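# Place assembled white housing upright on belt strip

## Task

Find the white housing that already contains both its circuit board and its motor, and stand it upright on the dark belt strip just behind the white rail, with the board and the motor still seated in it; finish with the gripper released.

## Robot and tools

Robot: two 6-joint arms with parallel grippers, named left_arm and right_arm. The names do not refer to sides of any picture. Both bases sit on the table: left_arm root at (-0.005, +0.338, 0) m with quat_wxyz (+0.998, 0, 0, +0.060), right_arm root at (-0.045, -0.239, 0) m with quat_wxyz (+1.000, 0, 0, +0.016).

Shared scene frame: origin on the tabletop midway between the arms, +z up, +x outward across the table, left_arm on the +y side. Results report each gripper's end_effector_position (metres) and end_effector_quat_wxyz in this frame. That point is the pinch point between the pads, about 1 cm short of the fingertips; the fingers extend along the gripper's +z and close along its y axis. Reported hand positions may be slightly wrong, more so when the arm reaches far.

Tool execute_actions, argument actions: a list holding one action, one wait, or nothing.
- Empty list: no motion, just returns the present state.
- Action: {"rows": [[...]], "steps": n}, n from 1 to 15 (default 15), each step 1/30 s. Up to 15 rows; row k is applied on step k and the final row repeats if rows run out.
- Wait: {"steps": n} with n up to 300; no new command, returns once n steps have elapsed since the previous result (your writing time is included).
- Optional pictures: true/false to include or drop camera images (they come by default).
A rejected call moves nothing.

Each row is one flat list of 14 numbers covering both arms, always all 14 even when one arm stays still: left_arm waist, shoulder, elbow, wrist pitch, wrist yaw, wrist roll, opening; then the same seven for right_arm. The six joint values are absolute target angles in radians, in the same form the Joint positions line prints, not offsets. Stated ranges per arm: waist -2.618 to 3.054, shoulder 0.000 to 3.142, elbow 0.000 to 3.142, wrist pitch -1.571 to 1.571, wrist yaw -1.571 to 1.571, wrist roll -2.094 to 2.094. True limits may differ by up to 0.036 rad. A target more than 0.036 rad beyond a limit, and farther out than the joint's last reported angle, gets the call refused; a target past the real end is clipped to it, and the result may then say "joint sent to its limit" (possibly about an earlier, still-running action). No such line does not prove there is room left.

Opening is a scale from -1 (closed) to +1 (fully open, 0.094 m pad gap). Results give grip_measured on that same scale; between the extremes the fingers go to where grip_measured equals your number. Each gripper's reading may be off by about 1 mm, consistently. To hold something, keep commanding below grip_measured: about 0.03 under for a firm hold, smaller margins for lighter. Pads push at most roughly 50-62 N each (some less, and less on parts under about 2 mm thick), with a brief spike on contact.

Motion limits: each step, a joint's target is held within a fixed distance of its measured angle (waist 0.202, shoulder 0.258, elbow 0.238, wrist pitch 0.573, wrist yaw and roll 0.522 rad), and if the targets would shift the gripper more than 70 mm from where it is, all are pulled back toward the current angles. Large moves therefore take several actions. Between calls the arms keep heading to the last row sent until everything has nearly stopped or a step is HELD; afterward only a new action moves them further, though fingers still finish opening or closing.

Result lines: Joint positions and Joint velocities give, per arm, the six joints (rad, rad/s) then the pad gap (m, m/s). HELD marks steps where some or all of your row was not sent. "joint command not followed" means a clearance check altered or blocked joint targets; the rest of the row still ran. Joint torques list the six drive outputs in joint order; they include offsets, scale errors, friction and noise, so treat them as rough. MOTOR HOT appears from 75 °C; at 90 °C that arm halts for 10 s, and at 100 °C it goes limp and drops; these show as OVER-TEMPERATURE FAULT. Holding loads heats motors, so avoid long holds.

Cameras: cam_left_wrist and cam_right_wrist, each 504x504 fisheye, one per wrist. zoom_image takes camera (one of those names) and region [x0, y0, x1, y1] in image pixels from the top-left corner, at most 504 by 504, and returns an enlarged view of the latest picture. read_manual(section="licences") only returns licence text. finished_scene(scene) ends the current scene, given its number, grades it, and cannot be reversed; answering without any tool call also ends things.

Cautions: nothing may leave the table. Brief external tugs on held parts or pushes on loose ones can happen. Keep the two arms from colliding or pressing on each other. Avoid drops, slips, slamming, hard impacts and heavy pushing; move smoothly. Release the housing before ending the scene.

Each tool is called as a command line: name --argument value for each argument, lists and objects as JSON in quotes; but a table of rows of numbers goes row by row, as --pt "numbers of a row", without its own name.

## Session

execute_actions --actions '[]'

Scene clock: 0.00 s of 4240.00 s.
left_arm: end_effector_position=(+0.3093, +0.4494, +0.1484) grip_measured=+1.000 end_effector_quat_wxyz=(+0.254, -0.332, +0.841, +0.344) | right_arm: end_effector_position=(+0.3495, -0.1067, +0.1792) grip_measured=+1.000 end_effector_quat_wxyz=(+0.363, +0.327, +0.863, +0.125)
Joint positions: left_arm=[-0.2    1.565  1.115 -0.908 -0.865 -0.734  0.094] | right_arm=[ 0.434  1.506  1.168 -0.508  0.345  1.058  0.094]
Joint velocities: left_arm=[ 0.002 -0.012 -0.022  0.022  0.007 -0.037  0.   ] | right_arm=[-0.012 -0.007 -0.007 -0.037 -0.022 -0.022  0.   ]
Joint torques (N m, as the arm reports them, + toward a larger angle): no reading

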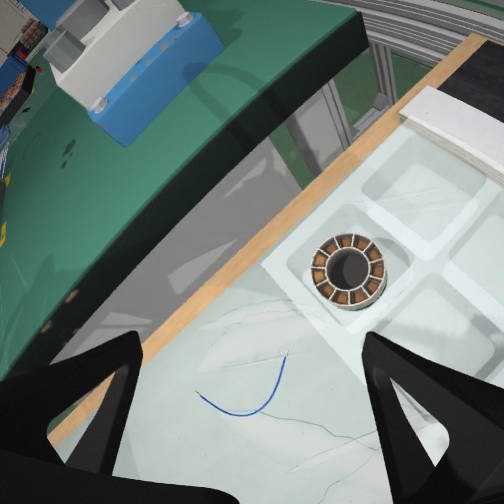

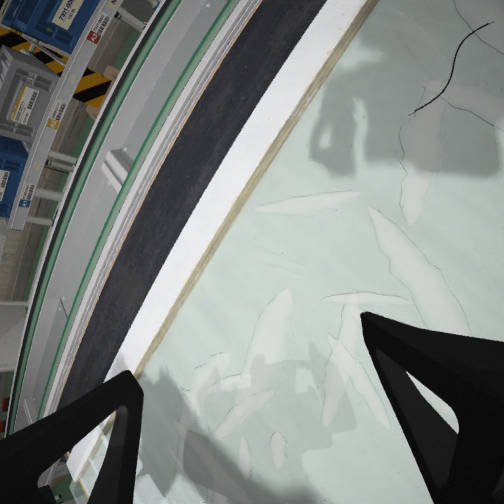

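execute_actions --actions '[{"rows":[[-0.1,1.1,1.3,-1.3,0,0,1,0,1.1,1.3,-1.3,0,0,1]]}]' --pictures false

execute_actions --actions '[{"steps":45}]'

Scene clock: 4.20 s of 4240.00 s.
left_arm: end_effector_position=(+0.2419, +0.3520, +0.2488) grip_measured=+1.000 end_effector_quat_wxyz=(+0.260, -0.036, +0.965, +0.024) | right_arm: end_effector_position=(+0.2127, -0.2350, +0.2491) grip_measured=+1.000 end_effector_quat_wxyz=(+0.274, +0.056, +0.960, +0.006)
Joint positions: left_arm=[-0.11   1.084  1.302 -1.263 -0.061 -0.049  0.094] | right_arm=[ 0.005  1.093  1.292 -1.215  0.039  0.144  0.094]
Joint velocities: left_arm=[-0.012  0.164  0.007 -0.198  0.374  0.315  0.   ] | right_arm=[-0.002  0.012 -0.017 -0.549 -0.242 -0.974  0.   ]
Joint torques (N m, as the arm reports them, + toward a larger angle): left_arm=[ 0.85 -1.19  6.2   1.12  0.    0.05] | right_arm=[-0.55 -1.77  7.88  1.19  0.   -0.02]
Steps of this call (steps 1 to 90: nothing new was sent; then 0.70 s passed at rest; steps 91 to 105: all 15 steps of this action). Readings (joint positions):
91: left_arm=[-0.192 1.551 1.129 -0.940 -0.804 -0.677] | right_arm=[0.421 1.497 1.177 -0.544 0.308 1.013]
92: left_arm=[-0.175 1.521 1.146 -0.993 -0.718 -0.601] | right_arm=[0.394 1.476 1.187 -0.610 0.263 0.954]
94: left_arm=[-0.136 1.419 1.190 -1.075 -0.564 -0.451] | right_arm=[0.318 1.408 1.205 -0.733 0.205 0.843]
98: left_arm=[-0.110 1.173 1.264 -1.169 -0.280 -0.219] | right_arm=[0.145 1.244 1.245 -0.939 0.125 0.606]
105: the state above

Scene clock: 5.70 s of 4240.00 s.
left_arm: end_effector_position=(+0.2384, +0.3422, +0.2434) grip_measured=+1.000 end_effector_quat_wxyz=(+0.244, -0.008, +0.970, +0.004) | right_arm: end_effector_position=(+0.1967, -0.2296, +0.2397) grip_measured=+1.000 end_effector_quat_wxyz=(+0.237, -0.015, +0.971, +0.003)
Joint positions: left_arm=[-0.11   1.094  1.302 -1.286 -0.007 -0.006  0.094] | right_arm=[ 0.005  1.094  1.292 -1.289  0.005  0.006  0.094]
Joint velocities: left_arm=[-0.002 -0.002 -0.017  0.051  0.066  0.022  0.   ] | right_arm=[ 0.007 -0.012  0.007  0.037 -0.037  0.007  0.   ]
Joint torques (N m, as the arm reports them, + toward a larger angle): left_arm=[ 0.83 -1.46  6.19  1.02  0.04  0.07] | right_arm=[-0.44 -1.71  7.66  0.94 -0.06 -0.02]
Steps of this call (steps 1 to 30: the robot went on to your last target; steps 31 to 45: nothing new was sent). Readings (joint positions):
1: left_arm=[-0.110 1.089 1.302 -1.268 -0.050 -0.040] | right_arm=[0.005 1.094 1.292 -1.233 0.031 0.116]
2: left_arm=[-0.110 1.092 1.302 -1.272 -0.041 -0.033] | right_arm=[0.005 1.094 1.292 -1.246 0.026 0.094]
4: left_arm=[-0.110 1.094 1.302 -1.277 -0.028 -0.023] | right_arm=[0.005 1.094 1.292 -1.263 0.018 0.062]
8: left_arm=[-0.110 1.094 1.302 -1.283 -0.015 -0.012] | right_arm=[0.005 1.094 1.292 -1.280 0.010 0.029]
45: the state above
All arms were judged still, so your last target was given up. Only a new action makes them travel on or press farther. Fingers that are still opening or closing keep moving.

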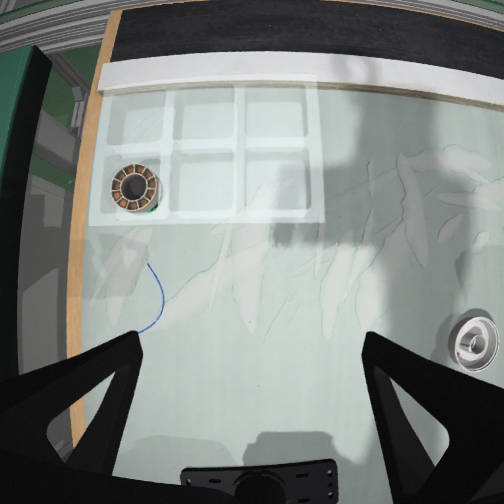

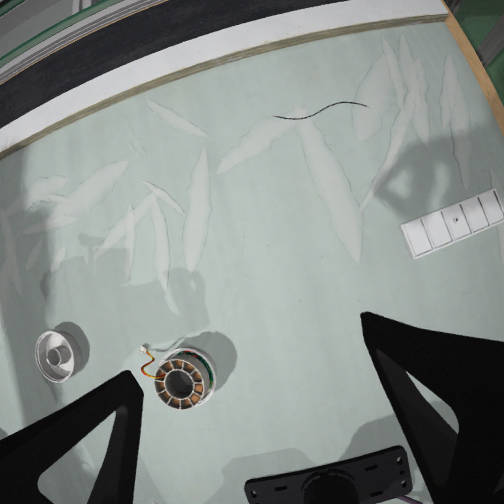

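zoom_image --camera "cam_left_wrist" --region '[80,140,200,240]'

zoom_image --camera "cam_right_wrist" --region '[20,300,260,440]'

Region (80, 140, 200, 240) of cam_left_wrist's 504x504 image, scaled by 4.200, with more detail than that image has.

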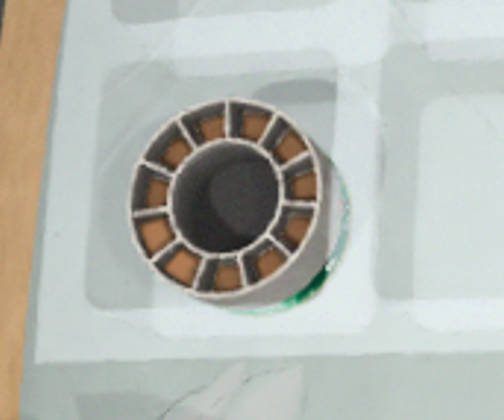

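Region (20, 300, 260, 440) of cam_right_wrist's 504x504 image, scaled by 2.100, with more detail than that image has; it fills the top 294 rows of this view, and the rest is white.

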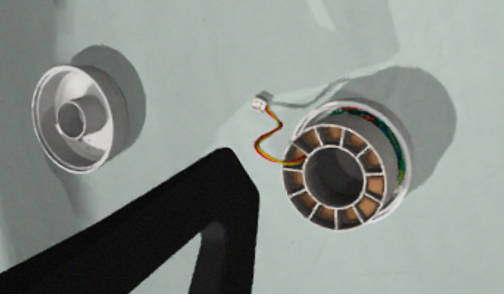

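execute_actions --actions '[{"rows":[[-0.1,1.1,1.3,-1.3,0,0,1,-0.9,1.1,1.3,-1.3,0,0,1]]}]' --pictures false

execute_actions --actions '[{"rows":[[-1.4,1.532,0.948,-0.216,0,0,1,-0.9,1.1,1.3,-1.3,0,0,1]]}]' --pictures false

execute_actions --actions '[{"steps":45}]'

Scene clock: 18.90 s of 4240.00 s.
left_arm: end_effector_position=(+0.2384, +0.3422, +0.2434) grip_measured=+1.000 end_effector_quat_wxyz=(+0.244, -0.008, +0.970, +0.004) | right_arm: end_effector_position=(+0.1128, -0.4220, +0.2397) grip_measured=+1.000 end_effector_quat_wxyz=(+0.214, +0.406, +0.882, -0.102)
Joint positions: left_arm=[-0.11   1.094  1.302 -1.286 -0.007 -0.006  0.094] | right_arm=[-0.891  1.094  1.292 -1.289  0.008  0.003  0.094]
Joint velocities: left_arm=[ 0.022  0.012  0.002 -0.037  0.037  0.007  0.   ] | right_arm=[-0.11   0.002  0.007  0.051 -0.022  0.037  0.   ]
Joint torques (N m, as the arm reports them, + toward a larger angle): left_arm=[ 0.79 -1.4   6.18  1.06  0.09  0.08] | right_arm=[-0.2  -1.8   7.77  0.95 -0.12 -0.03]
Steps of this call (steps 1 to 90: nothing new was sent; then 9.70 s passed at rest; steps 91 to 105: all 15 steps of this action). Readings (joint positions):
91: left_arm=[-0.110 1.094 1.302 -1.286 -0.007 -0.006] | right_arm=[-0.024 1.094 1.292 -1.289 -0.009 0.004]
92: left_arm=[-0.110 1.094 1.302 -1.286 -0.007 -0.006] | right_arm=[-0.092 1.094 1.292 -1.289 -0.012 0.003]
94: left_arm=[-0.110 1.094 1.302 -1.286 -0.007 -0.006] | right_arm=[-0.239 1.094 1.292 -1.289 -0.009 0.003]
98: left_arm=[-0.110 1.094 1.302 -1.286 -0.007 -0.006] | right_arm=[-0.531 1.094 1.292 -1.289 -0.005 0.003]
105: the state above

Scene clock: 19.40 s of 4240.00 s.
left_arm: end_effector_position=(+0.3170, +0.1375, +0.0826) grip_measured=+1.000 end_effector_quat_wxyz=(+0.257, +0.264, +0.927, -0.069) | right_arm: end_effector_position=(+0.1130, -0.4218, +0.2397) grip_measured=+1.000 end_effector_quat_wxyz=(+0.215, +0.407, +0.882, -0.101)
Joint positions: left_arm=[-0.685  1.552  0.961 -0.441 -0.013 -0.006  0.094] | right_arm=[-0.892  1.094  1.292 -1.289  0.005  0.003  0.094]
Joint velocities: left_arm=[-1.702  0.12  -0.144  1.223 -0.022  0.022  0.   ] | right_arm=[-0.002  0.002 -0.007  0.037  0.007  0.007  0.   ]
Joint torques (N m, as the arm reports them, + toward a larger angle): left_arm=[-0.94 -7.85  6.66  1.47  0.08  0.06] | right_arm=[-0.74 -1.7   7.67  0.93 -0.07  0.  ]
Steps of this call (steps 1 to 15: all 15 steps of this action). Readings (joint positions):
1: left_arm=[-0.122 1.101 1.291 -1.262 -0.012 -0.006] | right_arm=[-0.892 1.094 1.292 -1.289 0.008 0.003]
2: left_arm=[-0.150 1.115 1.273 -1.212 -0.013 -0.006] | right_arm=[-0.892 1.094 1.292 -1.289 0.007 0.003]
4: left_arm=[-0.212 1.176 1.224 -1.104 -0.013 -0.006] | right_arm=[-0.892 1.094 1.292 -1.289 0.006 0.003]
8: left_arm=[-0.339 1.346 1.105 -0.873 -0.013 -0.006] | right_arm=[-0.892 1.094 1.292 -1.289 0.006 0.003]
15: the state above

Scene clock: 20.90 s of 4240.00 s.
left_arm: end_effector_position=(+0.1127, -0.0674, +0.1136) grip_measured=+1.000 end_effector_quat_wxyz=(+0.292, +0.558, +0.744, -0.224) | right_arm: end_effector_position=(+0.1131, -0.4218, +0.2397) grip_measured=+1.000 end_effector_quat_wxyz=(+0.215, +0.407, +0.882, -0.101)
Joint positions: left_arm=[-1.407  1.553  0.958 -0.221  0.006 -0.002  0.094] | right_arm=[-0.892  1.094  1.292 -1.289  0.005  0.003  0.094]
Joint velocities: left_arm=[-0.002  0.007 -0.002 -0.081  0.037  0.022  0.   ] | right_arm=[-0.012 -0.007 -0.007  0.007  0.022  0.037  0.   ]
Joint torques (N m, as the arm reports them, + toward a larger angle): left_arm=[ 0.54 -7.75  6.34  1.67 -0.07  0.03] | right_arm=[-0.72 -1.69  7.66  0.94 -0.06  0.  ]
Steps of this call (steps 1 to 45: the robot went on to your last target). Readings (joint positions):
1: left_arm=[-0.745 1.553 0.958 -0.407 -0.013 -0.006] | right_arm=[-0.892 1.094 1.292 -1.289 0.005 0.003]
2: left_arm=[-0.807 1.553 0.958 -0.375 -0.012 -0.005] | right_arm=[-0.892 1.094 1.292 -1.289 0.005 0.003]
4: left_arm=[-0.934 1.553 0.958 -0.312 -0.010 -0.005] | right_arm=[-0.892 1.094 1.292 -1.289 0.005 0.003]
8: left_arm=[-1.200 1.553 0.958 -0.247 -0.007 -0.005] | right_arm=[-0.892 1.094 1.292 -1.289 0.005 0.003]
45: the state above
All arms were judged still, so your last target was given up. Only a new action makes them travel on or press farther. Fingers that are still opening or closing keep moving.

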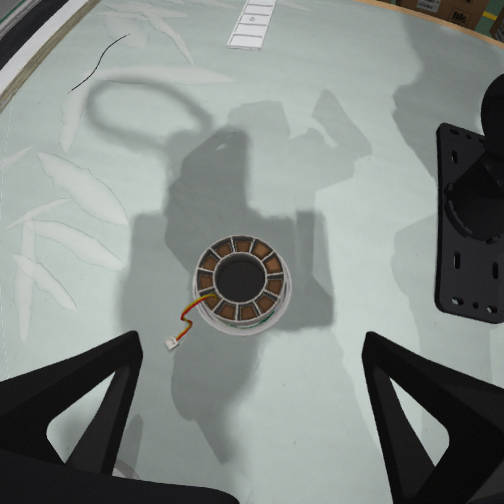

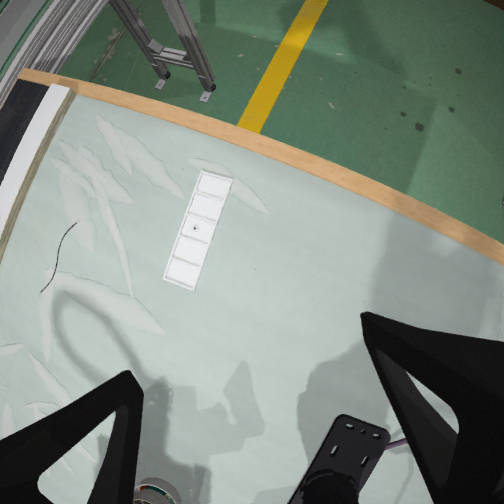

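execute_actions --actions '[{"rows":[[-1.385,1.64,1.03,-0.17,0,0,1,-0.9,1.1,1.3,-1.3,0,0,1],[-1.385,1.64,1.03,-0.17,0,0,1,-0.9,1.1,1.3,-1.3,0,0,1],[-1.385,1.64,1.03,-0.17,0,0,1,-0.9,1.1,1.3,-1.3,0,0,1],[-1.385,1.64,1.03,-0.17,0,0,1,-0.9,1.1,1.3,-1.3,0,0,1],[-1.385,1.68,1.03,-0.1,0,0,1,-0.9,1.1,1.3,-1.3,0,0,1],[-1.385,1.7,1.03,-0.08,0,0,1,-0.9,1.1,1.3,-1.3,0,0,1],[-1.385,1.73,1.02,-0.05,0,0,1,-0.9,1.1,1.3,-1.3,0,0,1],[-1.385,1.76,1.02,-0.02,0,0,1,-0.9,1.1,1.3,-1.3,0,0,1],[-1.385,1.79,1.01,0.013,0,0,1,-0.9,1.1,1.3,-1.3,0,0,1],[-1.385,1.81,1.007,0.013,0,0,1,-0.9,1.1,1.3,-1.3,0,0,1]]}]' --pictures false

execute_actions --actions '[{"steps":15}]'

Scene clock: 27.77 s of 4240.00 s.
left_arm: end_effector_position=(+0.1292, -0.1018, +0.0485) grip_measured=+1.000 end_effector_quat_wxyz=(+0.280, +0.557, +0.753, -0.211) | right_arm: end_effector_position=(+0.1131, -0.4218, +0.2397) grip_measured=+1.000 end_effector_quat_wxyz=(+0.215, +0.407, +0.882, -0.101)
Joint positions: left_arm=[-1.394  1.821  1.    -0.033  0.006 -0.002  0.094] | right_arm=[-0.892  1.094  1.292 -1.289  0.005  0.003  0.094]
Joint velocities: left_arm=[ 0.007  0.017  0.012  0.11  -0.007  0.007  0.   ] | right_arm=[ 0.027 -0.007  0.002  0.051  0.066  0.007  0.   ]
Joint torques (N m, as the arm reports them, + toward a larger angle): left_arm=[ 0.62 -8.75  6.9   1.9  -0.06  0.04] | right_arm=[-0.73 -1.7   7.65  0.94 -0.06  0.  ]
Steps of this call (steps 1 to 90: nothing new was sent; then 3.37 s passed at rest; steps 91 to 105: all 15 steps of this action). Readings (joint positions):
91: left_arm=[-1.406 1.562 0.963 -0.221 0.006 -0.002] | right_arm=[-0.892 1.094 1.292 -1.289 0.005 0.003]
92: left_arm=[-1.404 1.580 0.977 -0.213 0.006 -0.002] | right_arm=[-0.892 1.094 1.292 -1.289 0.005 0.003]
94: left_arm=[-1.398 1.618 0.997 -0.191 0.006 -0.002] | right_arm=[-0.892 1.094 1.292 -1.289 0.005 0.003]
98: left_arm=[-1.394 1.692 1.000 -0.112 0.006 -0.002] | right_arm=[-0.892 1.094 1.292 -1.289 0.005 0.003]
105: the state above

Scene clock: 28.27 s of 4240.00 s.
left_arm: end_effector_position=(+0.1313, -0.1085, +0.0550) grip_measured=+1.000 end_effector_quat_wxyz=(+0.295, +0.553, +0.747, -0.222) | right_arm: end_effector_position=(+0.1131, -0.4218, +0.2397) grip_measured=+1.000 end_effector_quat_wxyz=(+0.215, +0.407, +0.882, -0.101)
Joint positions: left_arm=[-1.394  1.821  1.     0.006  0.006 -0.002  0.094] | right_arm=[-0.892  1.094  1.292 -1.289  0.005  0.003  0.094]
Joint velocities: left_arm=[-0.007 -0.007 -0.002 -0.007 -0.007 -0.037  0.   ] | right_arm=[-0.012 -0.002  0.002  0.022  0.037 -0.007  0.   ]
Joint torques (N m, as the arm reports them, + toward a larger angle): left_arm=[ 0.65 -8.82  6.9   1.63 -0.08  0.04] | right_arm=[-0.74 -1.7   7.66  0.94 -0.06  0.01]
Steps of this call (steps 1 to 15: the robot went on to your last target). Readings (joint positions):
1: left_arm=[-1.394 1.821 1.000 -0.028 0.006 -0.002] | right_arm=[-0.892 1.094 1.292 -1.289 0.005 0.003]
2: left_arm=[-1.394 1.821 1.000 -0.019 0.006 -0.002] | right_arm=[-0.892 1.094 1.292 -1.289 0.005 0.003]
4: left_arm=[-1.394 1.821 1.000 -0.008 0.006 -0.002] | right_arm=[-0.892 1.094 1.292 -1.289 0.005 0.003]
8: left_arm=[-1.394 1.821 1.000 0.001 0.006 -0.002] | right_arm=[-0.892 1.094 1.292 -1.289 0.005 0.003]
15: the state above

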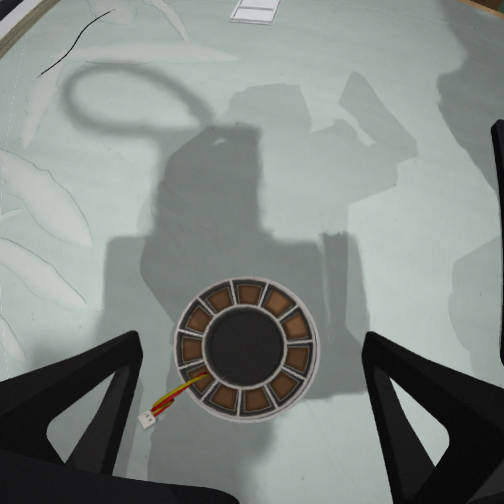

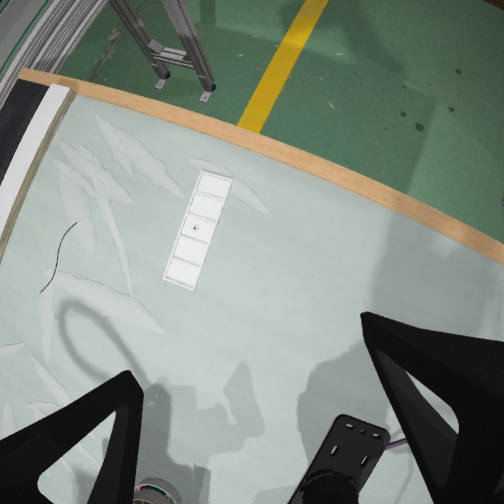

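execute_actions --actions '[{"rows":[[-1.38,1.82,0.99,0.08,0,0,1,-0.9,1.1,1.3,-1.3,0,0,1],[-1.38,1.83,0.98,0.1,0,0,1,-0.9,1.1,1.3,-1.3,0,0,1],[-1.38,1.84,0.975,0.12,0,0,1,-0.9,1.1,1.3,-1.3,0,0,1],[-1.38,1.85,0.97,0.14,0,0,1,-0.9,1.1,1.3,-1.3,0,0,1],[-1.38,1.86,0.96,0.16,0,0,1,-0.9,1.1,1.3,-1.3,0,0,1],[-1.38,1.87,0.95,0.18,0,0,1,-0.9,1.1,1.3,-1.3,0,0,1],[-1.38,1.88,0.945,0.192,0,0,1,-0.9,1.1,1.3,-1.3,0,0,1],[-1.38,1.89,0.94,0.192,0,0,1,-0.9,1.1,1.3,-1.3,0,0,1],[-1.38,1.9,0.93,0.192,0,0,1,-0.9,1.1,1.3,-1.3,0,0,1],[-1.38,1.91,0.925,0.192,0,0,1,-0.9,1.1,1.3,-1.3,0,0,1]]}]' --pictures false

execute_actions --actions '[{"steps":15}]'

Scene clock: 34.47 s of 4240.00 s.
left_arm: end_effector_position=(+0.1319, -0.1106, +0.0206) grip_measured=+1.000 end_effector_quat_wxyz=(+0.301, +0.551, +0.745, -0.226) | right_arm: end_effector_position=(+0.1130, -0.4217, +0.2396) grip_measured=+1.000 end_effector_quat_wxyz=(+0.215, +0.407, +0.882, -0.101)
Joint positions: left_arm=[-1.394  1.911  0.938  0.173  0.006 -0.002  0.094] | right_arm=[-0.892  1.094  1.292 -1.29   0.005  0.003  0.094]
Joint velocities: left_arm=[ 0.027  0.042 -0.081  0.022 -0.022 -0.037  0.   ] | right_arm=[-0.012  0.002 -0.002 -0.051 -0.081 -0.007  0.   ]
Joint torques (N m, as the arm reports them, + toward a larger angle): left_arm=[ 1.11 -8.56  5.25  1.81 -0.05  0.01] | right_arm=[-0.74 -1.7   7.65  0.93 -0.06  0.  ]
Steps of this call (steps 1 to 15: the robot went on to your last target; steps 16 to 90: nothing new was sent; then 2.70 s passed at rest; steps 91 to 105: all 15 steps of this action). Readings (joint positions):
91: left_arm=[-1.394 1.821 1.000 0.013 0.006 -0.002] | right_arm=[-0.892 1.094 1.292 -1.290 0.005 0.003]
92: left_arm=[-1.394 1.822 1.000 0.025 0.006 -0.002] | right_arm=[-0.892 1.094 1.292 -1.290 0.005 0.003]
94: left_arm=[-1.394 1.826 1.000 0.060 0.006 -0.002] | right_arm=[-0.892 1.094 1.292 -1.290 0.005 0.003]
98: left_arm=[-1.394 1.852 0.985 0.144 0.006 -0.002] | right_arm=[-0.892 1.094 1.292 -1.290 0.005 0.003]
105: the state above

Scene clock: 34.97 s of 4240.00 s.
left_arm: end_effector_position=(+0.1324, -0.1121, +0.0219) grip_measured=+1.000 end_effector_quat_wxyz=(+0.304, +0.550, +0.743, -0.229) | right_arm: end_effector_position=(+0.1130, -0.4217, +0.2396) grip_measured=+1.000 end_effector_quat_wxyz=(+0.215, +0.407, +0.882, -0.101)
Joint positions: left_arm=[-1.394  1.911  0.936  0.186  0.006 -0.002  0.094] | right_arm=[-0.892  1.094  1.292 -1.29   0.005  0.003  0.094]
Joint velocities: left_arm=[0.002 0.002 0.012 0.066 0.037 0.007 0.   ] | right_arm=[-0.022  0.007  0.002  0.037 -0.051  0.022  0.   ]
Joint torques (N m, as the arm reports them, + toward a larger angle): left_arm=[ 1.2  -8.35  5.01  1.69 -0.09  0.02] | right_arm=[-0.74 -1.71  7.66  0.94 -0.06  0.  ]
Steps of this call (steps 1 to 15: the robot went on to your last target). Readings (joint positions):
1: left_arm=[-1.394 1.911 0.936 0.173 0.006 -0.002] | right_arm=[-0.892 1.094 1.292 -1.290 0.005 0.003]
2: left_arm=[-1.394 1.911 0.936 0.175 0.006 -0.002] | right_arm=[-0.892 1.094 1.292 -1.290 0.005 0.003]
4: left_arm=[-1.394 1.911 0.936 0.181 0.006 -0.002] | right_arm=[-0.892 1.094 1.292 -1.290 0.005 0.003]
8: left_arm=[-1.394 1.911 0.936 0.184 0.006 -0.002] | right_arm=[-0.892 1.094 1.292 -1.290 0.005 0.003]
15: the state above

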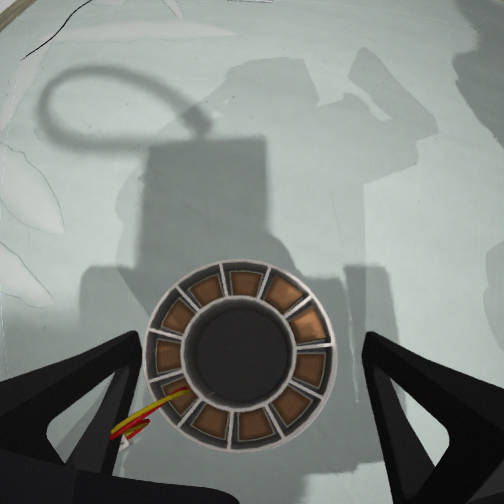

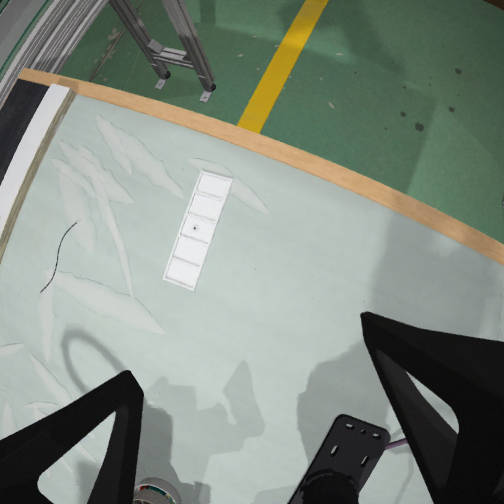

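Lower a bit and close.

execute_actions --actions '[{"rows":[[-1.375,1.925,0.925,0.192,0,0,1,-0.9,1.1,1.3,-1.3,0,0,1]]}]' --pictures false

execute_actions --actions '[{"rows":[[-1.375,1.925,0.925,0.192,0,0,0.8,-0.9,1.1,1.3,-1.3,0,0,1],[-1.375,1.925,0.925,0.192,0,0,0.7,-0.9,1.1,1.3,-1.3,0,0,1],[-1.375,1.925,0.925,0.192,0,0,0.65,-0.9,1.1,1.3,-1.3,0,0,1],[-1.375,1.925,0.925,0.192,0,0,0.6,-0.9,1.1,1.3,-1.3,0,0,1],[-1.375,1.925,0.925,0.192,0,0,0.55,-0.9,1.1,1.3,-1.3,0,0,1],[-1.375,1.925,0.925,0.192,0,0,0.5,-0.9,1.1,1.3,-1.3,0,0,1],[-1.375,1.925,0.925,0.192,0,0,0.45,-0.9,1.1,1.3,-1.3,0,0,1],[-1.375,1.925,0.925,0.192,0,0,0.4,-0.9,1.1,1.3,-1.3,0,0,1]]}]'

Scene clock: 41.53 s of 4240.00 s.
left_arm: end_effector_position=(+0.1369, -0.1107, +0.0219) grip_measured=+1.000 end_effector_quat_wxyz=(+0.306, +0.546, +0.746, -0.227) | right_arm: end_effector_position=(+0.1130, -0.4217, +0.2396) grip_measured=+1.000 end_effector_quat_wxyz=(+0.215, +0.407, +0.882, -0.101)
Joint positions: left_arm=[-1.384  1.911  0.936  0.186  0.005 -0.002  0.094] | right_arm=[-0.892  1.094  1.292 -1.29   0.005  0.003  0.094]
Joint velocities: left_arm=[-0.002 -0.017 -0.007 -0.051  0.066  0.037  0.   ] | right_arm=[ 0.007  0.022 -0.017  0.037 -0.007  0.007  0.   ]
Joint torques (N m, as the arm reports them, + toward a larger angle): left_arm=[ 0.65 -7.36  5.1   1.67 -0.06  0.03] | right_arm=[-0.72 -1.7   7.66  0.94 -0.06  0.  ]
Steps of this call (steps 1 to 15: the robot went on to your last target; steps 16 to 90: nothing new was sent; then 3.07 s passed at rest; steps 91 to 105: all 15 steps of this action). Readings (joint positions):
91: left_arm=[-1.393 1.911 0.936 0.186 0.006 -0.002] | right_arm=[-0.892 1.094 1.292 -1.290 0.005 0.003]
92: left_arm=[-1.391 1.911 0.936 0.186 0.006 -0.002] | right_arm=[-0.892 1.094 1.292 -1.290 0.005 0.003]
94: left_arm=[-1.388 1.911 0.936 0.186 0.006 -0.002] | right_arm=[-0.892 1.094 1.292 -1.290 0.005 0.003]
98: left_arm=[-1.384 1.911 0.936 0.186 0.005 -0.002] | right_arm=[-0.892 1.094 1.292 -1.290 0.005 0.003]
105: the state above

Scene clock: 42.03 s of 4240.00 s.
left_arm: end_effector_position=(+0.1369, -0.1107, +0.0219) grip_measured=+0.426 end_effector_quat_wxyz=(+0.306, +0.546, +0.746, -0.227) | right_arm: end_effector_position=(+0.1130, -0.4217, +0.2396) grip_measured=+1.000 end_effector_quat_wxyz=(+0.215, +0.407, +0.882, -0.101)
Joint positions: left_arm=[-1.384  1.911  0.936  0.186  0.005 -0.002  0.067] | right_arm=[-0.892  1.094  1.292 -1.29   0.005  0.003  0.094]
Joint velocities: left_arm=[-0.002 -0.007  0.032  0.037  0.022 -0.051  0.001] | right_arm=[-0.002  0.007 -0.012 -0.051 -0.066 -0.007  0.   ]
Joint torques (N m, as the arm reports them, + toward a larger angle): left_arm=[ 0.6  -7.36  5.06  1.67 -0.1   0.03] | right_arm=[-0.74 -1.7   7.66  0.94 -0.06  0.  ]
Steps of this call (steps 1 to 15: all 15 steps of this action). Readings (joint positions):
1: left_arm=[-1.384 1.911 0.936 0.186 0.005 -0.002] | right_arm=[-0.892 1.094 1.292 -1.290 0.005 0.003]
2: left_arm=[-1.384 1.911 0.936 0.186 0.005 -0.002] | right_arm=[-0.892 1.094 1.292 -1.290 0.005 0.003]
4: left_arm=[-1.384 1.911 0.936 0.186 0.005 -0.002] | right_arm=[-0.892 1.094 1.292 -1.290 0.005 0.003]
8: left_arm=[-1.384 1.911 0.936 0.186 0.005 -0.002] | right_arm=[-0.892 1.094 1.292 -1.290 0.005 0.003]
15: the state above

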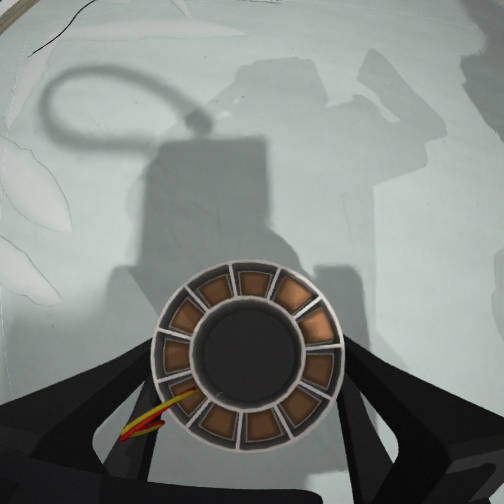

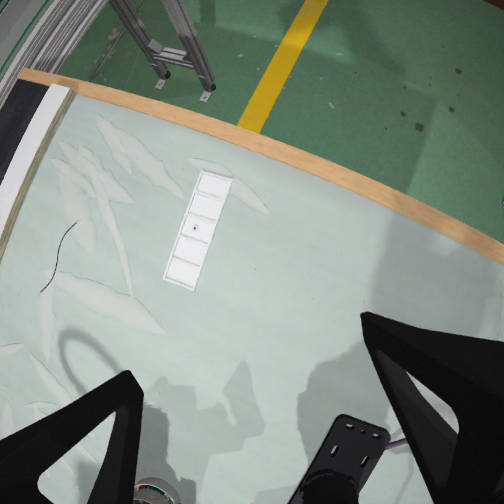

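execute_actions --actions '[{"rows":[[-1.38,1.925,0.925,0.192,0,0,0.55,-0.9,1.1,1.3,-1.3,0,0,1],[-1.38,1.925,0.925,0.192,0,0,0.55,-0.9,1.1,1.3,-1.3,0,0,1],[-1.38,1.925,0.925,0.192,0,0,0.55,-0.9,1.1,1.3,-1.3,0,0,1],[-1.38,1.94,0.925,0.192,0,0,0.55,-0.9,1.1,1.3,-1.3,0,0,1]]}]' --pictures false

execute_actions --actions '[{"rows":[[-1.38,1.93,0.925,0.192,0,0,0.39,-0.9,1.1,1.3,-1.3,0,0,1]]}]' --pictures false

Scene clock: 49.30 s of 4240.00 s.
left_arm: end_effector_position=(+0.1374, -0.1117, +0.0190) grip_measured=+0.548 end_effector_quat_wxyz=(+0.306, +0.546, +0.746, -0.227) | right_arm: end_effector_position=(+0.1130, -0.4217, +0.2396) grip_measured=+1.000 end_effector_quat_wxyz=(+0.215, +0.407, +0.882, -0.101)
Joint positions: left_arm=[-1.384  1.923  0.936  0.199  0.004 -0.002  0.073] | right_arm=[-0.892  1.094  1.292 -1.29   0.005  0.003  0.094]
Joint velocities: left_arm=[ 0.002 -0.017 -0.017  0.022  0.007  0.007 -0.   ] | right_arm=[-0.012  0.012 -0.002  0.022  0.007 -0.022  0.   ]
Joint torques (N m, as the arm reports them, + toward a larger angle): left_arm=[ 0.34 -7.12  5.08  1.57 -0.03  0.02] | right_arm=[-0.73 -1.7   7.66  0.94 -0.06  0.  ]
Steps of this call (steps 1 to 15: the robot went on to your last target; steps 16 to 90: nothing new was sent; then 3.77 s passed at rest; steps 91 to 105: all 15 steps of this action). Readings (joint positions):
91: left_arm=[-1.384 1.911 0.936 0.186 0.005 -0.002] | right_arm=[-0.892 1.094 1.292 -1.290 0.005 0.003]
92: left_arm=[-1.384 1.911 0.936 0.186 0.005 -0.002] | right_arm=[-0.892 1.094 1.292 -1.290 0.005 0.003]
94: left_arm=[-1.384 1.913 0.936 0.187 0.005 -0.002] | right_arm=[-0.892 1.094 1.292 -1.290 0.005 0.003]
98: left_arm=[-1.384 1.922 0.936 0.197 0.005 -0.002] | right_arm=[-0.892 1.094 1.292 -1.290 0.005 0.003]
105: the state above

Scene clock: 49.80 s of 4240.00 s.
left_arm: end_effector_position=(+0.1374, -0.1117, +0.0190) grip_measured=+0.419 end_effector_quat_wxyz=(+0.306, +0.546, +0.746, -0.227) | right_arm: end_effector_position=(+0.1130, -0.4217, +0.2396) grip_measured=+1.000 end_effector_quat_wxyz=(+0.215, +0.407, +0.882, -0.101)
Joint positions: left_arm=[-1.384  1.923  0.936  0.199  0.004 -0.002  0.067] | right_arm=[-0.892  1.094  1.292 -1.29   0.005  0.003  0.094]
Joint velocities: left_arm=[ 0.002  0.012 -0.007  0.022 -0.022 -0.022 -0.001] | right_arm=[ 0.007  0.002 -0.007 -0.037 -0.022 -0.007  0.   ]
Joint torques (N m, as the arm reports them, + toward a larger angle): left_arm=[ 0.38 -7.76  5.04  1.56 -0.05  0.02] | right_arm=[-0.73 -1.69  7.65  0.94 -0.06  0.  ]
Steps of this call (steps 1 to 15: all 15 steps of this action). Readings (joint positions):
1: left_arm=[-1.384 1.923 0.936 0.199 0.004 -0.002] | right_arm=[-0.892 1.094 1.292 -1.290 0.005 0.003]
2: left_arm=[-1.384 1.923 0.936 0.199 0.004 -0.002] | right_arm=[-0.892 1.094 1.292 -1.290 0.005 0.003]
4: left_arm=[-1.384 1.923 0.936 0.199 0.004 -0.002] | right_arm=[-0.892 1.094 1.292 -1.290 0.005 0.003]
8: left_arm=[-1.384 1.923 0.936 0.199 0.004 -0.002] | right_arm=[-0.892 1.094 1.292 -1.290 0.005 0.003]
15: the state above

execute_actions --actions '[{"rows":[[-1.38,1.9,0.95,0.17,0,0,0.385,-0.9,1.1,1.3,-1.3,0,0,1],[-1.38,1.88,0.96,0.13,0,0,0.385,-0.9,1.1,1.3,-1.3,0,0,1],[-1.38,1.86,0.97,0.09,0,0,0.385,-0.9,1.1,1.3,-1.3,0,0,1],[-1.38,1.84,0.985,0.05,0,0,0.385,-0.9,1.1,1.3,-1.3,0,0,1],[-1.38,1.82,1.0,0.01,0,0,0.385,-0.9,1.1,1.3,-1.3,0,0,1],[-1.38,1.8,1.015,-0.03,0,0,0.385,-0.9,1.1,1.3,-1.3,0,0,1],[-1.38,1.78,1.03,-0.07,0,0,0.385,-0.9,1.1,1.3,-1.3,0,0,1],[-1.38,1.76,1.045,-0.11,0,0,0.385,-0.9,1.1,1.3,-1.3,0,0,1],[-1.38,1.74,1.06,-0.15,0,0,0.385,-0.9,1.1,1.3,-1.3,0,0,1],[-1.38,1.72,1.075,-0.18,0,0,0.385,-0.9,1.1,1.3,-1.3,0,0,1],[-1.38,1.7,1.09,-0.21,0,0,0.385,-0.9,1.1,1.3,-1.3,0,0,1],[-1.38,1.68,1.1,-0.21,0,0,0.385,-0.9,1.1,1.3,-1.3,0,0,1]]}]' --pictures false

execute_actions --actions '[{"rows":[[-1.35,1.68,1.1,-0.21,0,0,0.385,-0.9,1.1,1.3,-1.3,0,0,1],[-1.3,1.68,1.1,-0.21,0,0,0.385,-0.9,1.1,1.3,-1.3,0,0,1],[-0.15,1.68,1.1,-0.21,0,0,0.385,-0.9,1.1,1.3,-1.3,0,0,1]]}]' --pictures false

execute_actions --actions '[{"steps":25}]'

Scene clock: 62.27 s of 4240.00 s.
left_arm: end_effector_position=(+0.1347, -0.1031, +0.1091) grip_measured=+0.419 end_effector_quat_wxyz=(+0.308, +0.546, +0.745, -0.228) | right_arm: end_effector_position=(+0.1130, -0.4217, +0.2396) grip_measured=+1.000 end_effector_quat_wxyz=(+0.215, +0.407, +0.882, -0.101)
Joint positions: left_arm=[-1.384  1.697  1.068 -0.155  0.004 -0.002  0.067] | right_arm=[-0.892  1.094  1.292 -1.29   0.005  0.003  0.094]
Joint velocities: left_arm=[ 0.012 -0.305  0.247 -0.212 -0.007 -0.037 -0.001] | right_arm=[-0.002 -0.017 -0.007 -0.007  0.022  0.095  0.   ]
Joint torques (N m, as the arm reports them, + toward a larger angle): left_arm=[ 0.29 -7.28  8.1   1.24 -0.04  0.03] | right_arm=[-0.74 -1.7   7.66  0.94 -0.06  0.  ]
Steps of this call (steps 1 to 15: the robot went on to your last target; steps 16 to 90: nothing new was sent; then 8.97 s passed at rest; steps 91 to 105: all 15 steps of this action). Readings (joint positions):
91: left_arm=[-1.384 1.923 0.936 0.199 0.004 -0.002] | right_arm=[-0.892 1.094 1.292 -1.290 0.005 0.003]
92: left_arm=[-1.384 1.920 0.936 0.194 0.004 -0.002] | right_arm=[-0.892 1.094 1.292 -1.290 0.005 0.003]
94: left_arm=[-1.384 1.902 0.936 0.153 0.004 -0.002] | right_arm=[-0.892 1.094 1.292 -1.290 0.005 0.003]
98: left_arm=[-1.384 1.836 0.967 0.008 0.004 -0.002] | right_arm=[-0.892 1.094 1.292 -1.290 0.005 0.003]
105: the state above

Scene clock: 62.77 s of 4240.00 s.
left_arm: end_effector_position=(+0.3840, +0.0953, +0.1122) grip_measured=+0.419 end_effector_quat_wxyz=(+0.360, +0.256, +0.891, -0.107) | right_arm: end_effector_position=(+0.1130, -0.4217, +0.2396) grip_measured=+1.000 end_effector_quat_wxyz=(+0.215, +0.407, +0.882, -0.101)
Joint positions: left_arm=[-0.675  1.685  1.079 -0.196  0.01  -0.001  0.067] | right_arm=[-0.892  1.094  1.292 -1.29   0.005  0.003  0.094]
Joint velocities: left_arm=[ 1.697  0.002 -0.002 -0.051 -0.022 -0.022 -0.   ] | right_arm=[-0.012 -0.002 -0.012 -0.007 -0.051 -0.022  0.   ]
Joint torques (N m, as the arm reports them, + toward a larger angle): left_arm=[ 0.4  -7.74  8.34  1.49 -0.09 -0.02] | right_arm=[-0.74 -1.7   7.66  0.94 -0.06  0.  ]
Steps of this call (steps 1 to 15: all 15 steps of this action). Readings (joint positions):
1: left_arm=[-1.382 1.689 1.075 -0.158 0.005 -0.002] | right_arm=[-0.892 1.094 1.292 -1.290 0.005 0.003]
2: left_arm=[-1.374 1.685 1.079 -0.160 0.008 -0.001] | right_arm=[-0.892 1.094 1.292 -1.290 0.005 0.003]
4: left_arm=[-1.314 1.685 1.079 -0.166 0.024 -0.001] | right_arm=[-0.892 1.094 1.292 -1.290 0.005 0.003]
8: left_arm=[-1.097 1.685 1.079 -0.189 0.021 -0.001] | right_arm=[-0.892 1.094 1.292 -1.290 0.005 0.003]
15: the state above

Scene clock: 63.60 s of 4240.00 s.
left_arm: end_effector_position=(+0.4492, +0.3275, +0.1084) grip_measured=+0.419 end_effector_quat_wxyz=(+0.365, +0.011, +0.931, -0.003) | right_arm: end_effector_position=(+0.1130, -0.4217, +0.2396) grip_measured=+1.000 end_effector_quat_wxyz=(+0.215, +0.407, +0.882, -0.101)
Joint positions: left_arm=[-0.146  1.685  1.079 -0.218 -0.005 -0.001  0.067] | right_arm=[-0.892  1.094  1.292 -1.29   0.005  0.003  0.094]
Joint velocities: left_arm=[ 0.017  0.002 -0.007  0.007 -0.007  0.037 -0.001] | right_arm=[ 0.007  0.002 -0.002  0.022  0.022 -0.022  0.   ]
Joint torques (N m, as the arm reports them, + toward a larger angle): left_arm=[-0.22 -7.63  8.55  1.7   0.02 -0.01] | right_arm=[-0.73 -1.7   7.66  0.94 -0.06  0.  ]
Steps of this call (steps 1 to 25: the robot went on to your last target). Readings (joint positions):
1: left_arm=[-0.614 1.685 1.079 -0.196 0.009 -0.001] | right_arm=[-0.892 1.094 1.292 -1.290 0.005 0.003]
2: left_arm=[-0.553 1.685 1.079 -0.196 0.008 -0.001] | right_arm=[-0.892 1.094 1.292 -1.290 0.005 0.003]
4: left_arm=[-0.431 1.685 1.079 -0.197 0.006 -0.001] | right_arm=[-0.892 1.094 1.292 -1.290 0.005 0.003]
8: left_arm=[-0.194 1.685 1.079 -0.198 -0.001 -0.001] | right_arm=[-0.892 1.094 1.292 -1.290 0.005 0.003]
25: the state above

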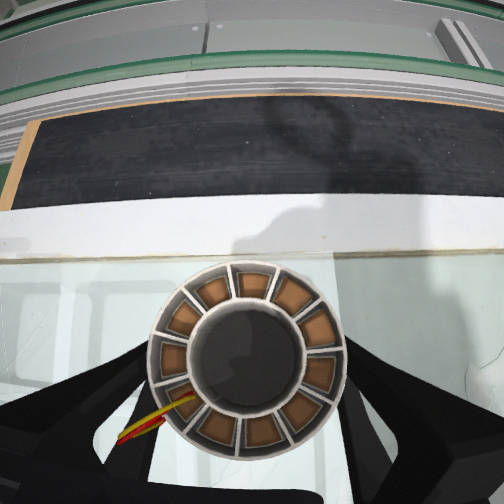

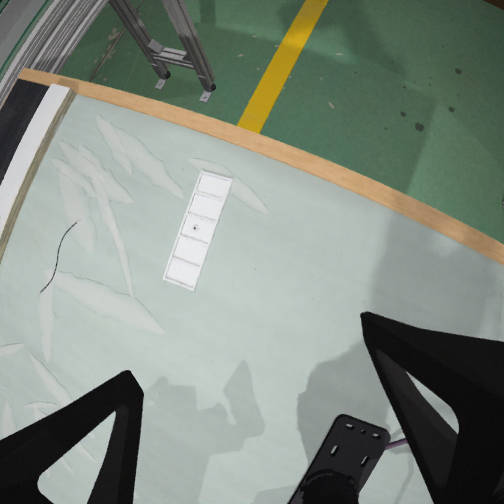

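execute_actions --actions '[{"rows":[[-0.15,1.71,1.15,-0.21,0,0,0.385,-0.9,1.1,1.3,-1.3,0,0,1],[-0.15,1.75,1.2,-0.21,0,0,0.385,-0.9,1.1,1.3,-1.3,0,0,1],[-0.15,1.79,1.25,-0.22,0,0,0.385,-0.9,1.1,1.3,-1.3,0,0,1],[-0.15,1.83,1.3,-0.23,0,0,0.385,-0.9,1.1,1.3,-1.3,0,0,1],[-0.15,1.87,1.35,-0.24,0,0,0.385,-0.9,1.1,1.3,-1.3,0,0,1],[-0.15,1.91,1.4,-0.25,0,0,0.385,-0.9,1.1,1.3,-1.3,0,0,1],[-0.15,1.95,1.45,-0.26,0,0,0.385,-0.9,1.1,1.3,-1.3,0,0,1],[-0.15,1.99,1.5,-0.27,0,0,0.385,-0.9,1.1,1.3,-1.3,0,0,1],[-0.15,2.03,1.55,-0.28,0,0,0.385,-0.9,1.1,1.3,-1.3,0,0,1],[-0.15,2.07,1.6,-0.29,0,0,0.385,-0.9,1.1,1.3,-1.3,0,0,1],[-0.15,2.11,1.65,-0.3,0,0,0.385,-0.9,1.1,1.3,-1.3,0,0,1],[-0.15,2.16,1.7,-0.3,0,0,0.385,-0.9,1.1,1.3,-1.3,0,0,1],[-0.15,2.21,1.76,-0.3,0,0,0.385,-0.9,1.1,1.3,-1.3,0,0,1],[-0.15,2.26,1.81,-0.3,0,0,0.385,-0.9,1.1,1.3,-1.3,0,0,1],[-0.15,2.31,1.86,-0.3,0,0,0.385,-0.9,1.1,1.3,-1.3,0,0,1]]}]' --pictures false

execute_actions --actions '[{"steps":20}]'

Scene clock: 74.97 s of 4240.00 s.
left_arm: end_effector_position=(+0.5996, +0.3235, +0.1011) grip_measured=+0.419 end_effector_quat_wxyz=(+0.396, +0.011, +0.918, -0.003) | right_arm: end_effector_position=(+0.1130, -0.4217, +0.2396) grip_measured=+1.000 end_effector_quat_wxyz=(+0.215, +0.407, +0.882, -0.101)
Joint positions: left_arm=[-0.146  2.216  1.745 -0.286 -0.005 -0.001  0.067] | right_arm=[-0.892  1.094  1.292 -1.29   0.005  0.003  0.094]
Joint velocities: left_arm=[-0.007  1.365  1.575  0.007  0.051  0.037 -0.002] | right_arm=[ 0.007  0.022 -0.002 -0.081 -0.007  0.022  0.   ]
Joint torques (N m, as the arm reports them, + toward a larger angle): left_arm=[ -0.35 -10.9    8.69   1.55   0.     0.03] | right_arm=[-0.74 -1.7   7.66  0.94 -0.06  0.01]
Steps of this call (steps 1 to 30: the robot went on to your last target; steps 31 to 90: nothing new was sent; then 7.87 s passed at rest; steps 91 to 105: all 15 steps of this action). Readings (joint positions):
91: left_arm=[-0.146 1.688 1.083 -0.222 -0.005 -0.001] | right_arm=[-0.892 1.094 1.292 -1.290 0.005 0.003]
92: left_arm=[-0.146 1.699 1.099 -0.231 -0.005 -0.001] | right_arm=[-0.892 1.094 1.292 -1.290 0.005 0.003]
94: left_arm=[-0.146 1.755 1.172 -0.249 -0.005 -0.001] | right_arm=[-0.892 1.094 1.292 -1.290 0.005 0.003]
98: left_arm=[-0.146 1.919 1.380 -0.258 -0.005 -0.001] | right_arm=[-0.892 1.094 1.292 -1.290 0.005 0.003]
105: the state above

Scene clock: 75.63 s of 4240.00 s.
left_arm: end_effector_position=(+0.6070, +0.3233, +0.0564) grip_measured=+0.419 end_effector_quat_wxyz=(+0.360, +0.011, +0.933, -0.002) | right_arm: end_effector_position=(+0.1130, -0.4217, +0.2396) grip_measured=+1.000 end_effector_quat_wxyz=(+0.215, +0.407, +0.882, -0.101)
Joint positions: left_arm=[-0.146  2.335  1.819 -0.318 -0.005 -0.001  0.067] | right_arm=[-0.892  1.094  1.292 -1.29   0.005  0.003  0.094]
Joint velocities: left_arm=[ 0.012  0.002  0.017  0.051  0.037  0.022 -0.001] | right_arm=[ 0.007 -0.002  0.007 -0.037 -0.007  0.022  0.   ]
Joint torques (N m, as the arm reports them, + toward a larger angle): left_arm=[ -0.26 -14.09  10.03   1.76   0.02   0.02] | right_arm=[-0.74 -1.69  7.66  0.94 -0.06  0.01]
Steps of this call (steps 1 to 20: the robot went on to your last target). Readings (joint positions):
1: left_arm=[-0.146 2.257 1.788 -0.282 -0.005 -0.001] | right_arm=[-0.892 1.094 1.292 -1.290 0.005 0.003]
2: left_arm=[-0.146 2.288 1.812 -0.277 -0.005 -0.001] | right_arm=[-0.892 1.094 1.292 -1.290 0.005 0.003]
4: left_arm=[-0.146 2.318 1.819 -0.284 -0.005 -0.001] | right_arm=[-0.892 1.094 1.292 -1.290 0.005 0.003]
8: left_arm=[-0.146 2.335 1.819 -0.317 -0.005 -0.001] | right_arm=[-0.892 1.094 1.292 -1.290 0.005 0.003]
20: the state above

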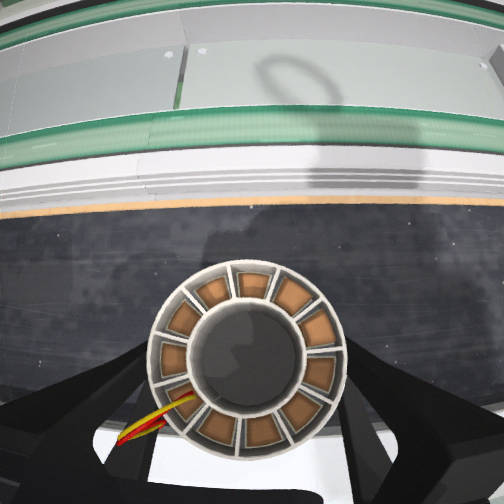

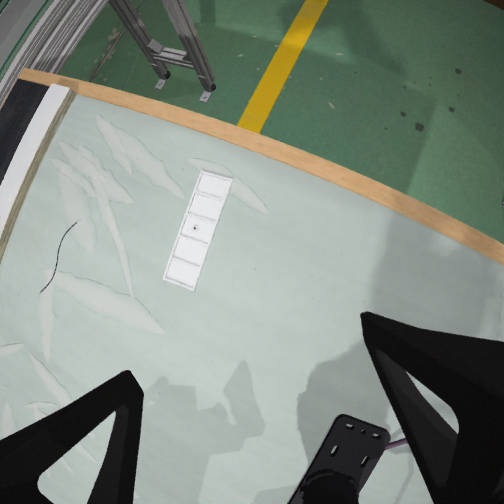

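execute_actions --actions '[{"rows":[[-0.15,2.32,1.88,-0.26,0,0,0.385,-0.9,1.1,1.3,-1.3,0,0,1],[-0.15,2.33,1.88,-0.25,0,0,0.385,-0.9,1.1,1.3,-1.3,0,0,1],[-0.15,2.34,1.88,-0.24,0,0,0.385,-0.9,1.1,1.3,-1.3,0,0,1],[-0.15,2.35,1.88,-0.23,0,0,0.385,-0.9,1.1,1.3,-1.3,0,0,1],[-0.15,2.36,1.88,-0.22,0,0,0.385,-0.9,1.1,1.3,-1.3,0,0,1],[-0.15,2.37,1.88,-0.21,0,0,0.385,-0.9,1.1,1.3,-1.3,0,0,1],[-0.15,2.38,1.88,-0.2,0,0,0.385,-0.9,1.1,1.3,-1.3,0,0,1],[-0.15,2.39,1.88,-0.19,0,0,0.385,-0.9,1.1,1.3,-1.3,0,0,1],[-0.15,2.4,1.88,-0.19,0,0,0.385,-0.9,1.1,1.3,-1.3,0,0,1],[-0.15,2.41,1.88,-0.19,0,0,0.385,-0.9,1.1,1.3,-1.3,0,0,1],[-0.15,2.42,1.88,-0.19,0,0,0.385,-0.9,1.1,1.3,-1.3,0,0,1]]}]' --pictures false

execute_actions --actions '[{"steps":15}]'

Scene clock: 83.40 s of 4240.00 s.
left_arm: end_effector_position=(+0.6254, +0.3228, +0.0292) grip_measured=+0.419 end_effector_quat_wxyz=(+0.376, +0.011, +0.926, -0.003) | right_arm: end_effector_position=(+0.1130, -0.4217, +0.2396) grip_measured=+1.000 end_effector_quat_wxyz=(+0.215, +0.407, +0.882, -0.101)
Joint positions: left_arm=[-0.146  2.428  1.848 -0.22  -0.005 -0.001  0.067] | right_arm=[-0.892  1.094  1.292 -1.29   0.005  0.003  0.094]
Joint velocities: left_arm=[ 0.007  0.208 -0.007  0.037 -0.022 -0.066  0.   ] | right_arm=[-0.007 -0.002 -0.007  0.051 -0.007 -0.081  0.   ]
Joint torques (N m, as the arm reports them, + toward a larger angle): left_arm=[ -0.25 -14.33   9.29   1.94   0.01   0.02] | right_arm=[-0.74 -1.69  7.67  0.94 -0.06  0.01]
Steps of this call (steps 1 to 15: the robot went on to your last target; steps 16 to 90: nothing new was sent; then 4.27 s passed at rest; steps 91 to 105: all 15 steps of this action). Readings (joint positions):
91: left_arm=[-0.146 2.335 1.821 -0.317 -0.005 -0.001] | right_arm=[-0.892 1.094 1.292 -1.290 0.005 0.003]
92: left_arm=[-0.146 2.336 1.824 -0.314 -0.005 -0.001] | right_arm=[-0.892 1.094 1.292 -1.290 0.005 0.003]
94: left_arm=[-0.146 2.339 1.832 -0.299 -0.005 -0.001] | right_arm=[-0.892 1.094 1.292 -1.290 0.005 0.003]
98: left_arm=[-0.146 2.360 1.846 -0.250 -0.005 -0.001] | right_arm=[-0.892 1.094 1.292 -1.290 0.005 0.003]
105: the state above

Scene clock: 83.90 s of 4240.00 s.
left_arm: end_effector_position=(+0.6264, +0.3225, +0.0272) grip_measured=+0.419 end_effector_quat_wxyz=(+0.378, +0.011, +0.926, -0.003) | right_arm: end_effector_position=(+0.1130, -0.4217, +0.2396) grip_measured=+1.000 end_effector_quat_wxyz=(+0.215, +0.407, +0.882, -0.101)
Joint positions: left_arm=[-0.146  2.434  1.848 -0.211 -0.004 -0.002  0.067] | right_arm=[-0.892  1.094  1.292 -1.29   0.005  0.003  0.094]
Joint velocities: left_arm=[-0.012  0.007  0.002 -0.066 -0.022  0.007  0.   ] | right_arm=[-0.007 -0.012 -0.012 -0.051 -0.066  0.007  0.   ]
Joint torques (N m, as the arm reports them, + toward a larger angle): left_arm=[ -0.42 -13.75   9.29   1.84   0.02   0.  ] | right_arm=[-0.73 -1.71  7.66  0.94 -0.06  0.01]
Steps of this call (steps 1 to 15: the robot went on to your last target). Readings (joint positions):
1: left_arm=[-0.146 2.433 1.848 -0.218 -0.005 -0.002] | right_arm=[-0.892 1.094 1.292 -1.290 0.005 0.003]
2: left_arm=[-0.146 2.434 1.848 -0.215 -0.005 -0.002] | right_arm=[-0.892 1.094 1.292 -1.290 0.005 0.003]
4: left_arm=[-0.146 2.434 1.848 -0.211 -0.004 -0.002] | right_arm=[-0.892 1.094 1.292 -1.290 0.005 0.003]
8: left_arm=[-0.146 2.434 1.848 -0.211 -0.004 -0.002] | right_arm=[-0.892 1.094 1.292 -1.290 0.005 0.003]
15: the state above
All arms were judged still, so your last target was given up. Only a new action makes them travel on or press farther. Fingers that are still opening or closing keep moving.

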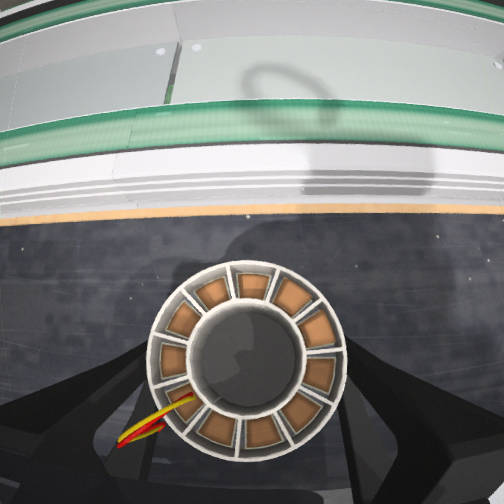

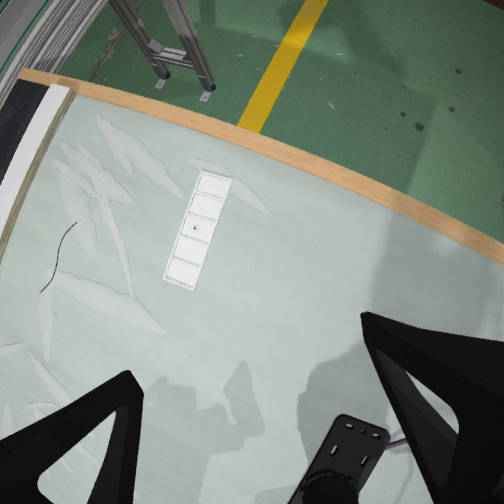

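execute_actions --actions '[{"rows":[[-0.15,2.455,1.88,-0.19,0,0,0.385,-0.9,1.1,1.3,-1.3,0,0,1]],"steps":10}]' --pictures false

execute_actions --actions '[{"rows":[[-0.15,2.44,1.88,-0.19,0,0,1,-0.9,1.1,1.3,-1.3,0,0,1]],"steps":10}]' --pictures false

execute_actions --actions '[{"rows":[[-0.15,2.2,1.8,-0.35,0,0,1,-0.9,1.1,1.3,-1.3,0,0,1]]}]'

Scene clock: 90.23 s of 4240.00 s.
left_arm: end_effector_position=(+0.6282, +0.3224, +0.0250) grip_measured=+0.419 end_effector_quat_wxyz=(+0.381, +0.011, +0.925, -0.004) | right_arm: end_effector_position=(+0.1130, -0.4217, +0.2396) grip_measured=+1.000 end_effector_quat_wxyz=(+0.215, +0.407, +0.882, -0.101)
Joint positions: left_arm=[-0.146  2.441  1.848 -0.197 -0.004 -0.002  0.067] | right_arm=[-0.892  1.094  1.292 -1.29   0.005  0.003  0.094]
Joint velocities: left_arm=[-0.037  0.007 -0.012 -0.037 -0.081  0.051 -0.   ] | right_arm=[ 0.022  0.002 -0.002  0.022 -0.037  0.037  0.   ]
Joint torques (N m, as the arm reports them, + toward a larger angle): left_arm=[ -0.36 -11.86   9.26   1.69   0.01   0.01] | right_arm=[-0.74 -1.7   7.67  0.94 -0.06  0.  ]
Steps of this call (steps 1 to 90: nothing new was sent; then 3.00 s passed at rest; steps 91 to 100: all 10 steps of this action). Readings (joint positions):
91: left_arm=[-0.146 2.436 1.848 -0.210 -0.004 -0.002] | right_arm=[-0.892 1.094 1.292 -1.290 0.005 0.003]
92: left_arm=[-0.146 2.437 1.848 -0.208 -0.004 -0.002] | right_arm=[-0.892 1.094 1.292 -1.290 0.005 0.003]
94: left_arm=[-0.146 2.440 1.848 -0.202 -0.004 -0.002] | right_arm=[-0.892 1.094 1.292 -1.290 0.005 0.003]
98: left_arm=[-0.146 2.441 1.848 -0.197 -0.004 -0.002] | right_arm=[-0.892 1.094 1.292 -1.290 0.005 0.003]
100: the state above

Scene clock: 90.57 s of 4240.00 s.
left_arm: end_effector_position=(+0.6286, +0.3224, +0.0254) grip_measured=+1.000 end_effector_quat_wxyz=(+0.382, +0.011, +0.924, -0.004) | right_arm: end_effector_position=(+0.1130, -0.4217, +0.2396) grip_measured=+1.000 end_effector_quat_wxyz=(+0.215, +0.407, +0.882, -0.101)
Joint positions: left_arm=[-0.146  2.441  1.848 -0.194 -0.004 -0.002  0.094] | right_arm=[-0.892  1.094  1.292 -1.29   0.005  0.003  0.094]
Joint velocities: left_arm=[ 0.012 -0.007 -0.007  0.081 -0.007 -0.051  0.   ] | right_arm=[ 0.007  0.002 -0.002 -0.007  0.007  0.022  0.   ]
Joint torques (N m, as the arm reports them, + toward a larger angle): left_arm=[ -0.35 -12.94   9.28   1.68   0.03   0.03] | right_arm=[-0.73 -1.7   7.66  0.94 -0.06  0.  ]
Steps of this call (steps 1 to 10: all 10 steps of this action). Readings (joint positions):
1: left_arm=[-0.146 2.441 1.848 -0.196 -0.004 -0.002] | right_arm=[-0.892 1.094 1.292 -1.290 0.005 0.003]
2: left_arm=[-0.146 2.441 1.848 -0.195 -0.004 -0.002] | right_arm=[-0.892 1.094 1.292 -1.290 0.005 0.003]
4: left_arm=[-0.146 2.441 1.848 -0.194 -0.004 -0.002] | right_arm=[-0.892 1.094 1.292 -1.290 0.005 0.003]
8: left_arm=[-0.146 2.441 1.848 -0.194 -0.004 -0.002] | right_arm=[-0.892 1.094 1.292 -1.290 0.005 0.003]
10: the state above

Scene clock: 91.07 s of 4240.00 s.
left_arm: end_effector_position=(+0.6057, +0.3230, +0.1370) grip_measured=+1.000 end_effector_quat_wxyz=(+0.420, +0.010, +0.907, -0.004) | right_arm: end_effector_position=(+0.1130, -0.4217, +0.2396) grip_measured=+1.000 end_effector_quat_wxyz=(+0.215, +0.407, +0.882, -0.101)
Joint positions: left_arm=[-0.146  2.184  1.798 -0.318 -0.004 -0.002  0.094] | right_arm=[-0.892  1.094  1.292 -1.29   0.005  0.003  0.094]
Joint velocities: left_arm=[ 0.007  0.139  0.017 -0.139  0.022 -0.007  0.   ] | right_arm=[-0.017  0.002 -0.007 -0.007 -0.066  0.051  0.   ]
Joint torques (N m, as the arm reports them, + toward a larger angle): left_arm=[ -0.41 -11.12   7.4    1.57   0.06   0.04] | right_arm=[-0.73 -1.7   7.66  0.94 -0.06  0.  ]
Steps of this call (steps 1 to 15: all 15 steps of this action). Readings (joint positions):
1: left_arm=[-0.146 2.428 1.842 -0.203 -0.004 -0.002] | right_arm=[-0.892 1.094 1.292 -1.290 0.005 0.003]
2: left_arm=[-0.146 2.402 1.823 -0.233 -0.004 -0.002] | right_arm=[-0.892 1.094 1.292 -1.290 0.005 0.003]
4: left_arm=[-0.146 2.336 1.799 -0.288 -0.004 -0.002] | right_arm=[-0.892 1.094 1.292 -1.290 0.005 0.003]
8: left_arm=[-0.146 2.211 1.798 -0.313 -0.004 -0.002] | right_arm=[-0.892 1.094 1.292 -1.290 0.005 0.003]
15: the state above

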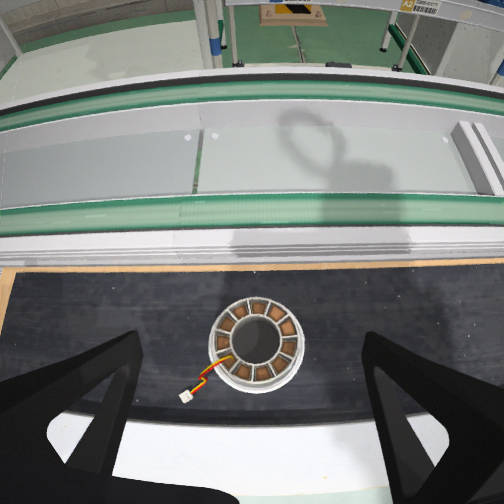

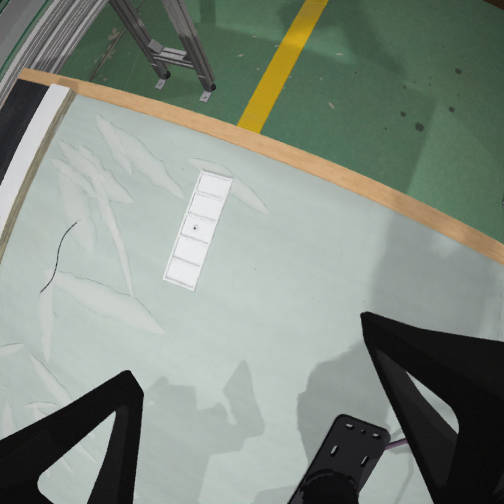

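finished_scene --scene 1

The scene is finished: the task was done.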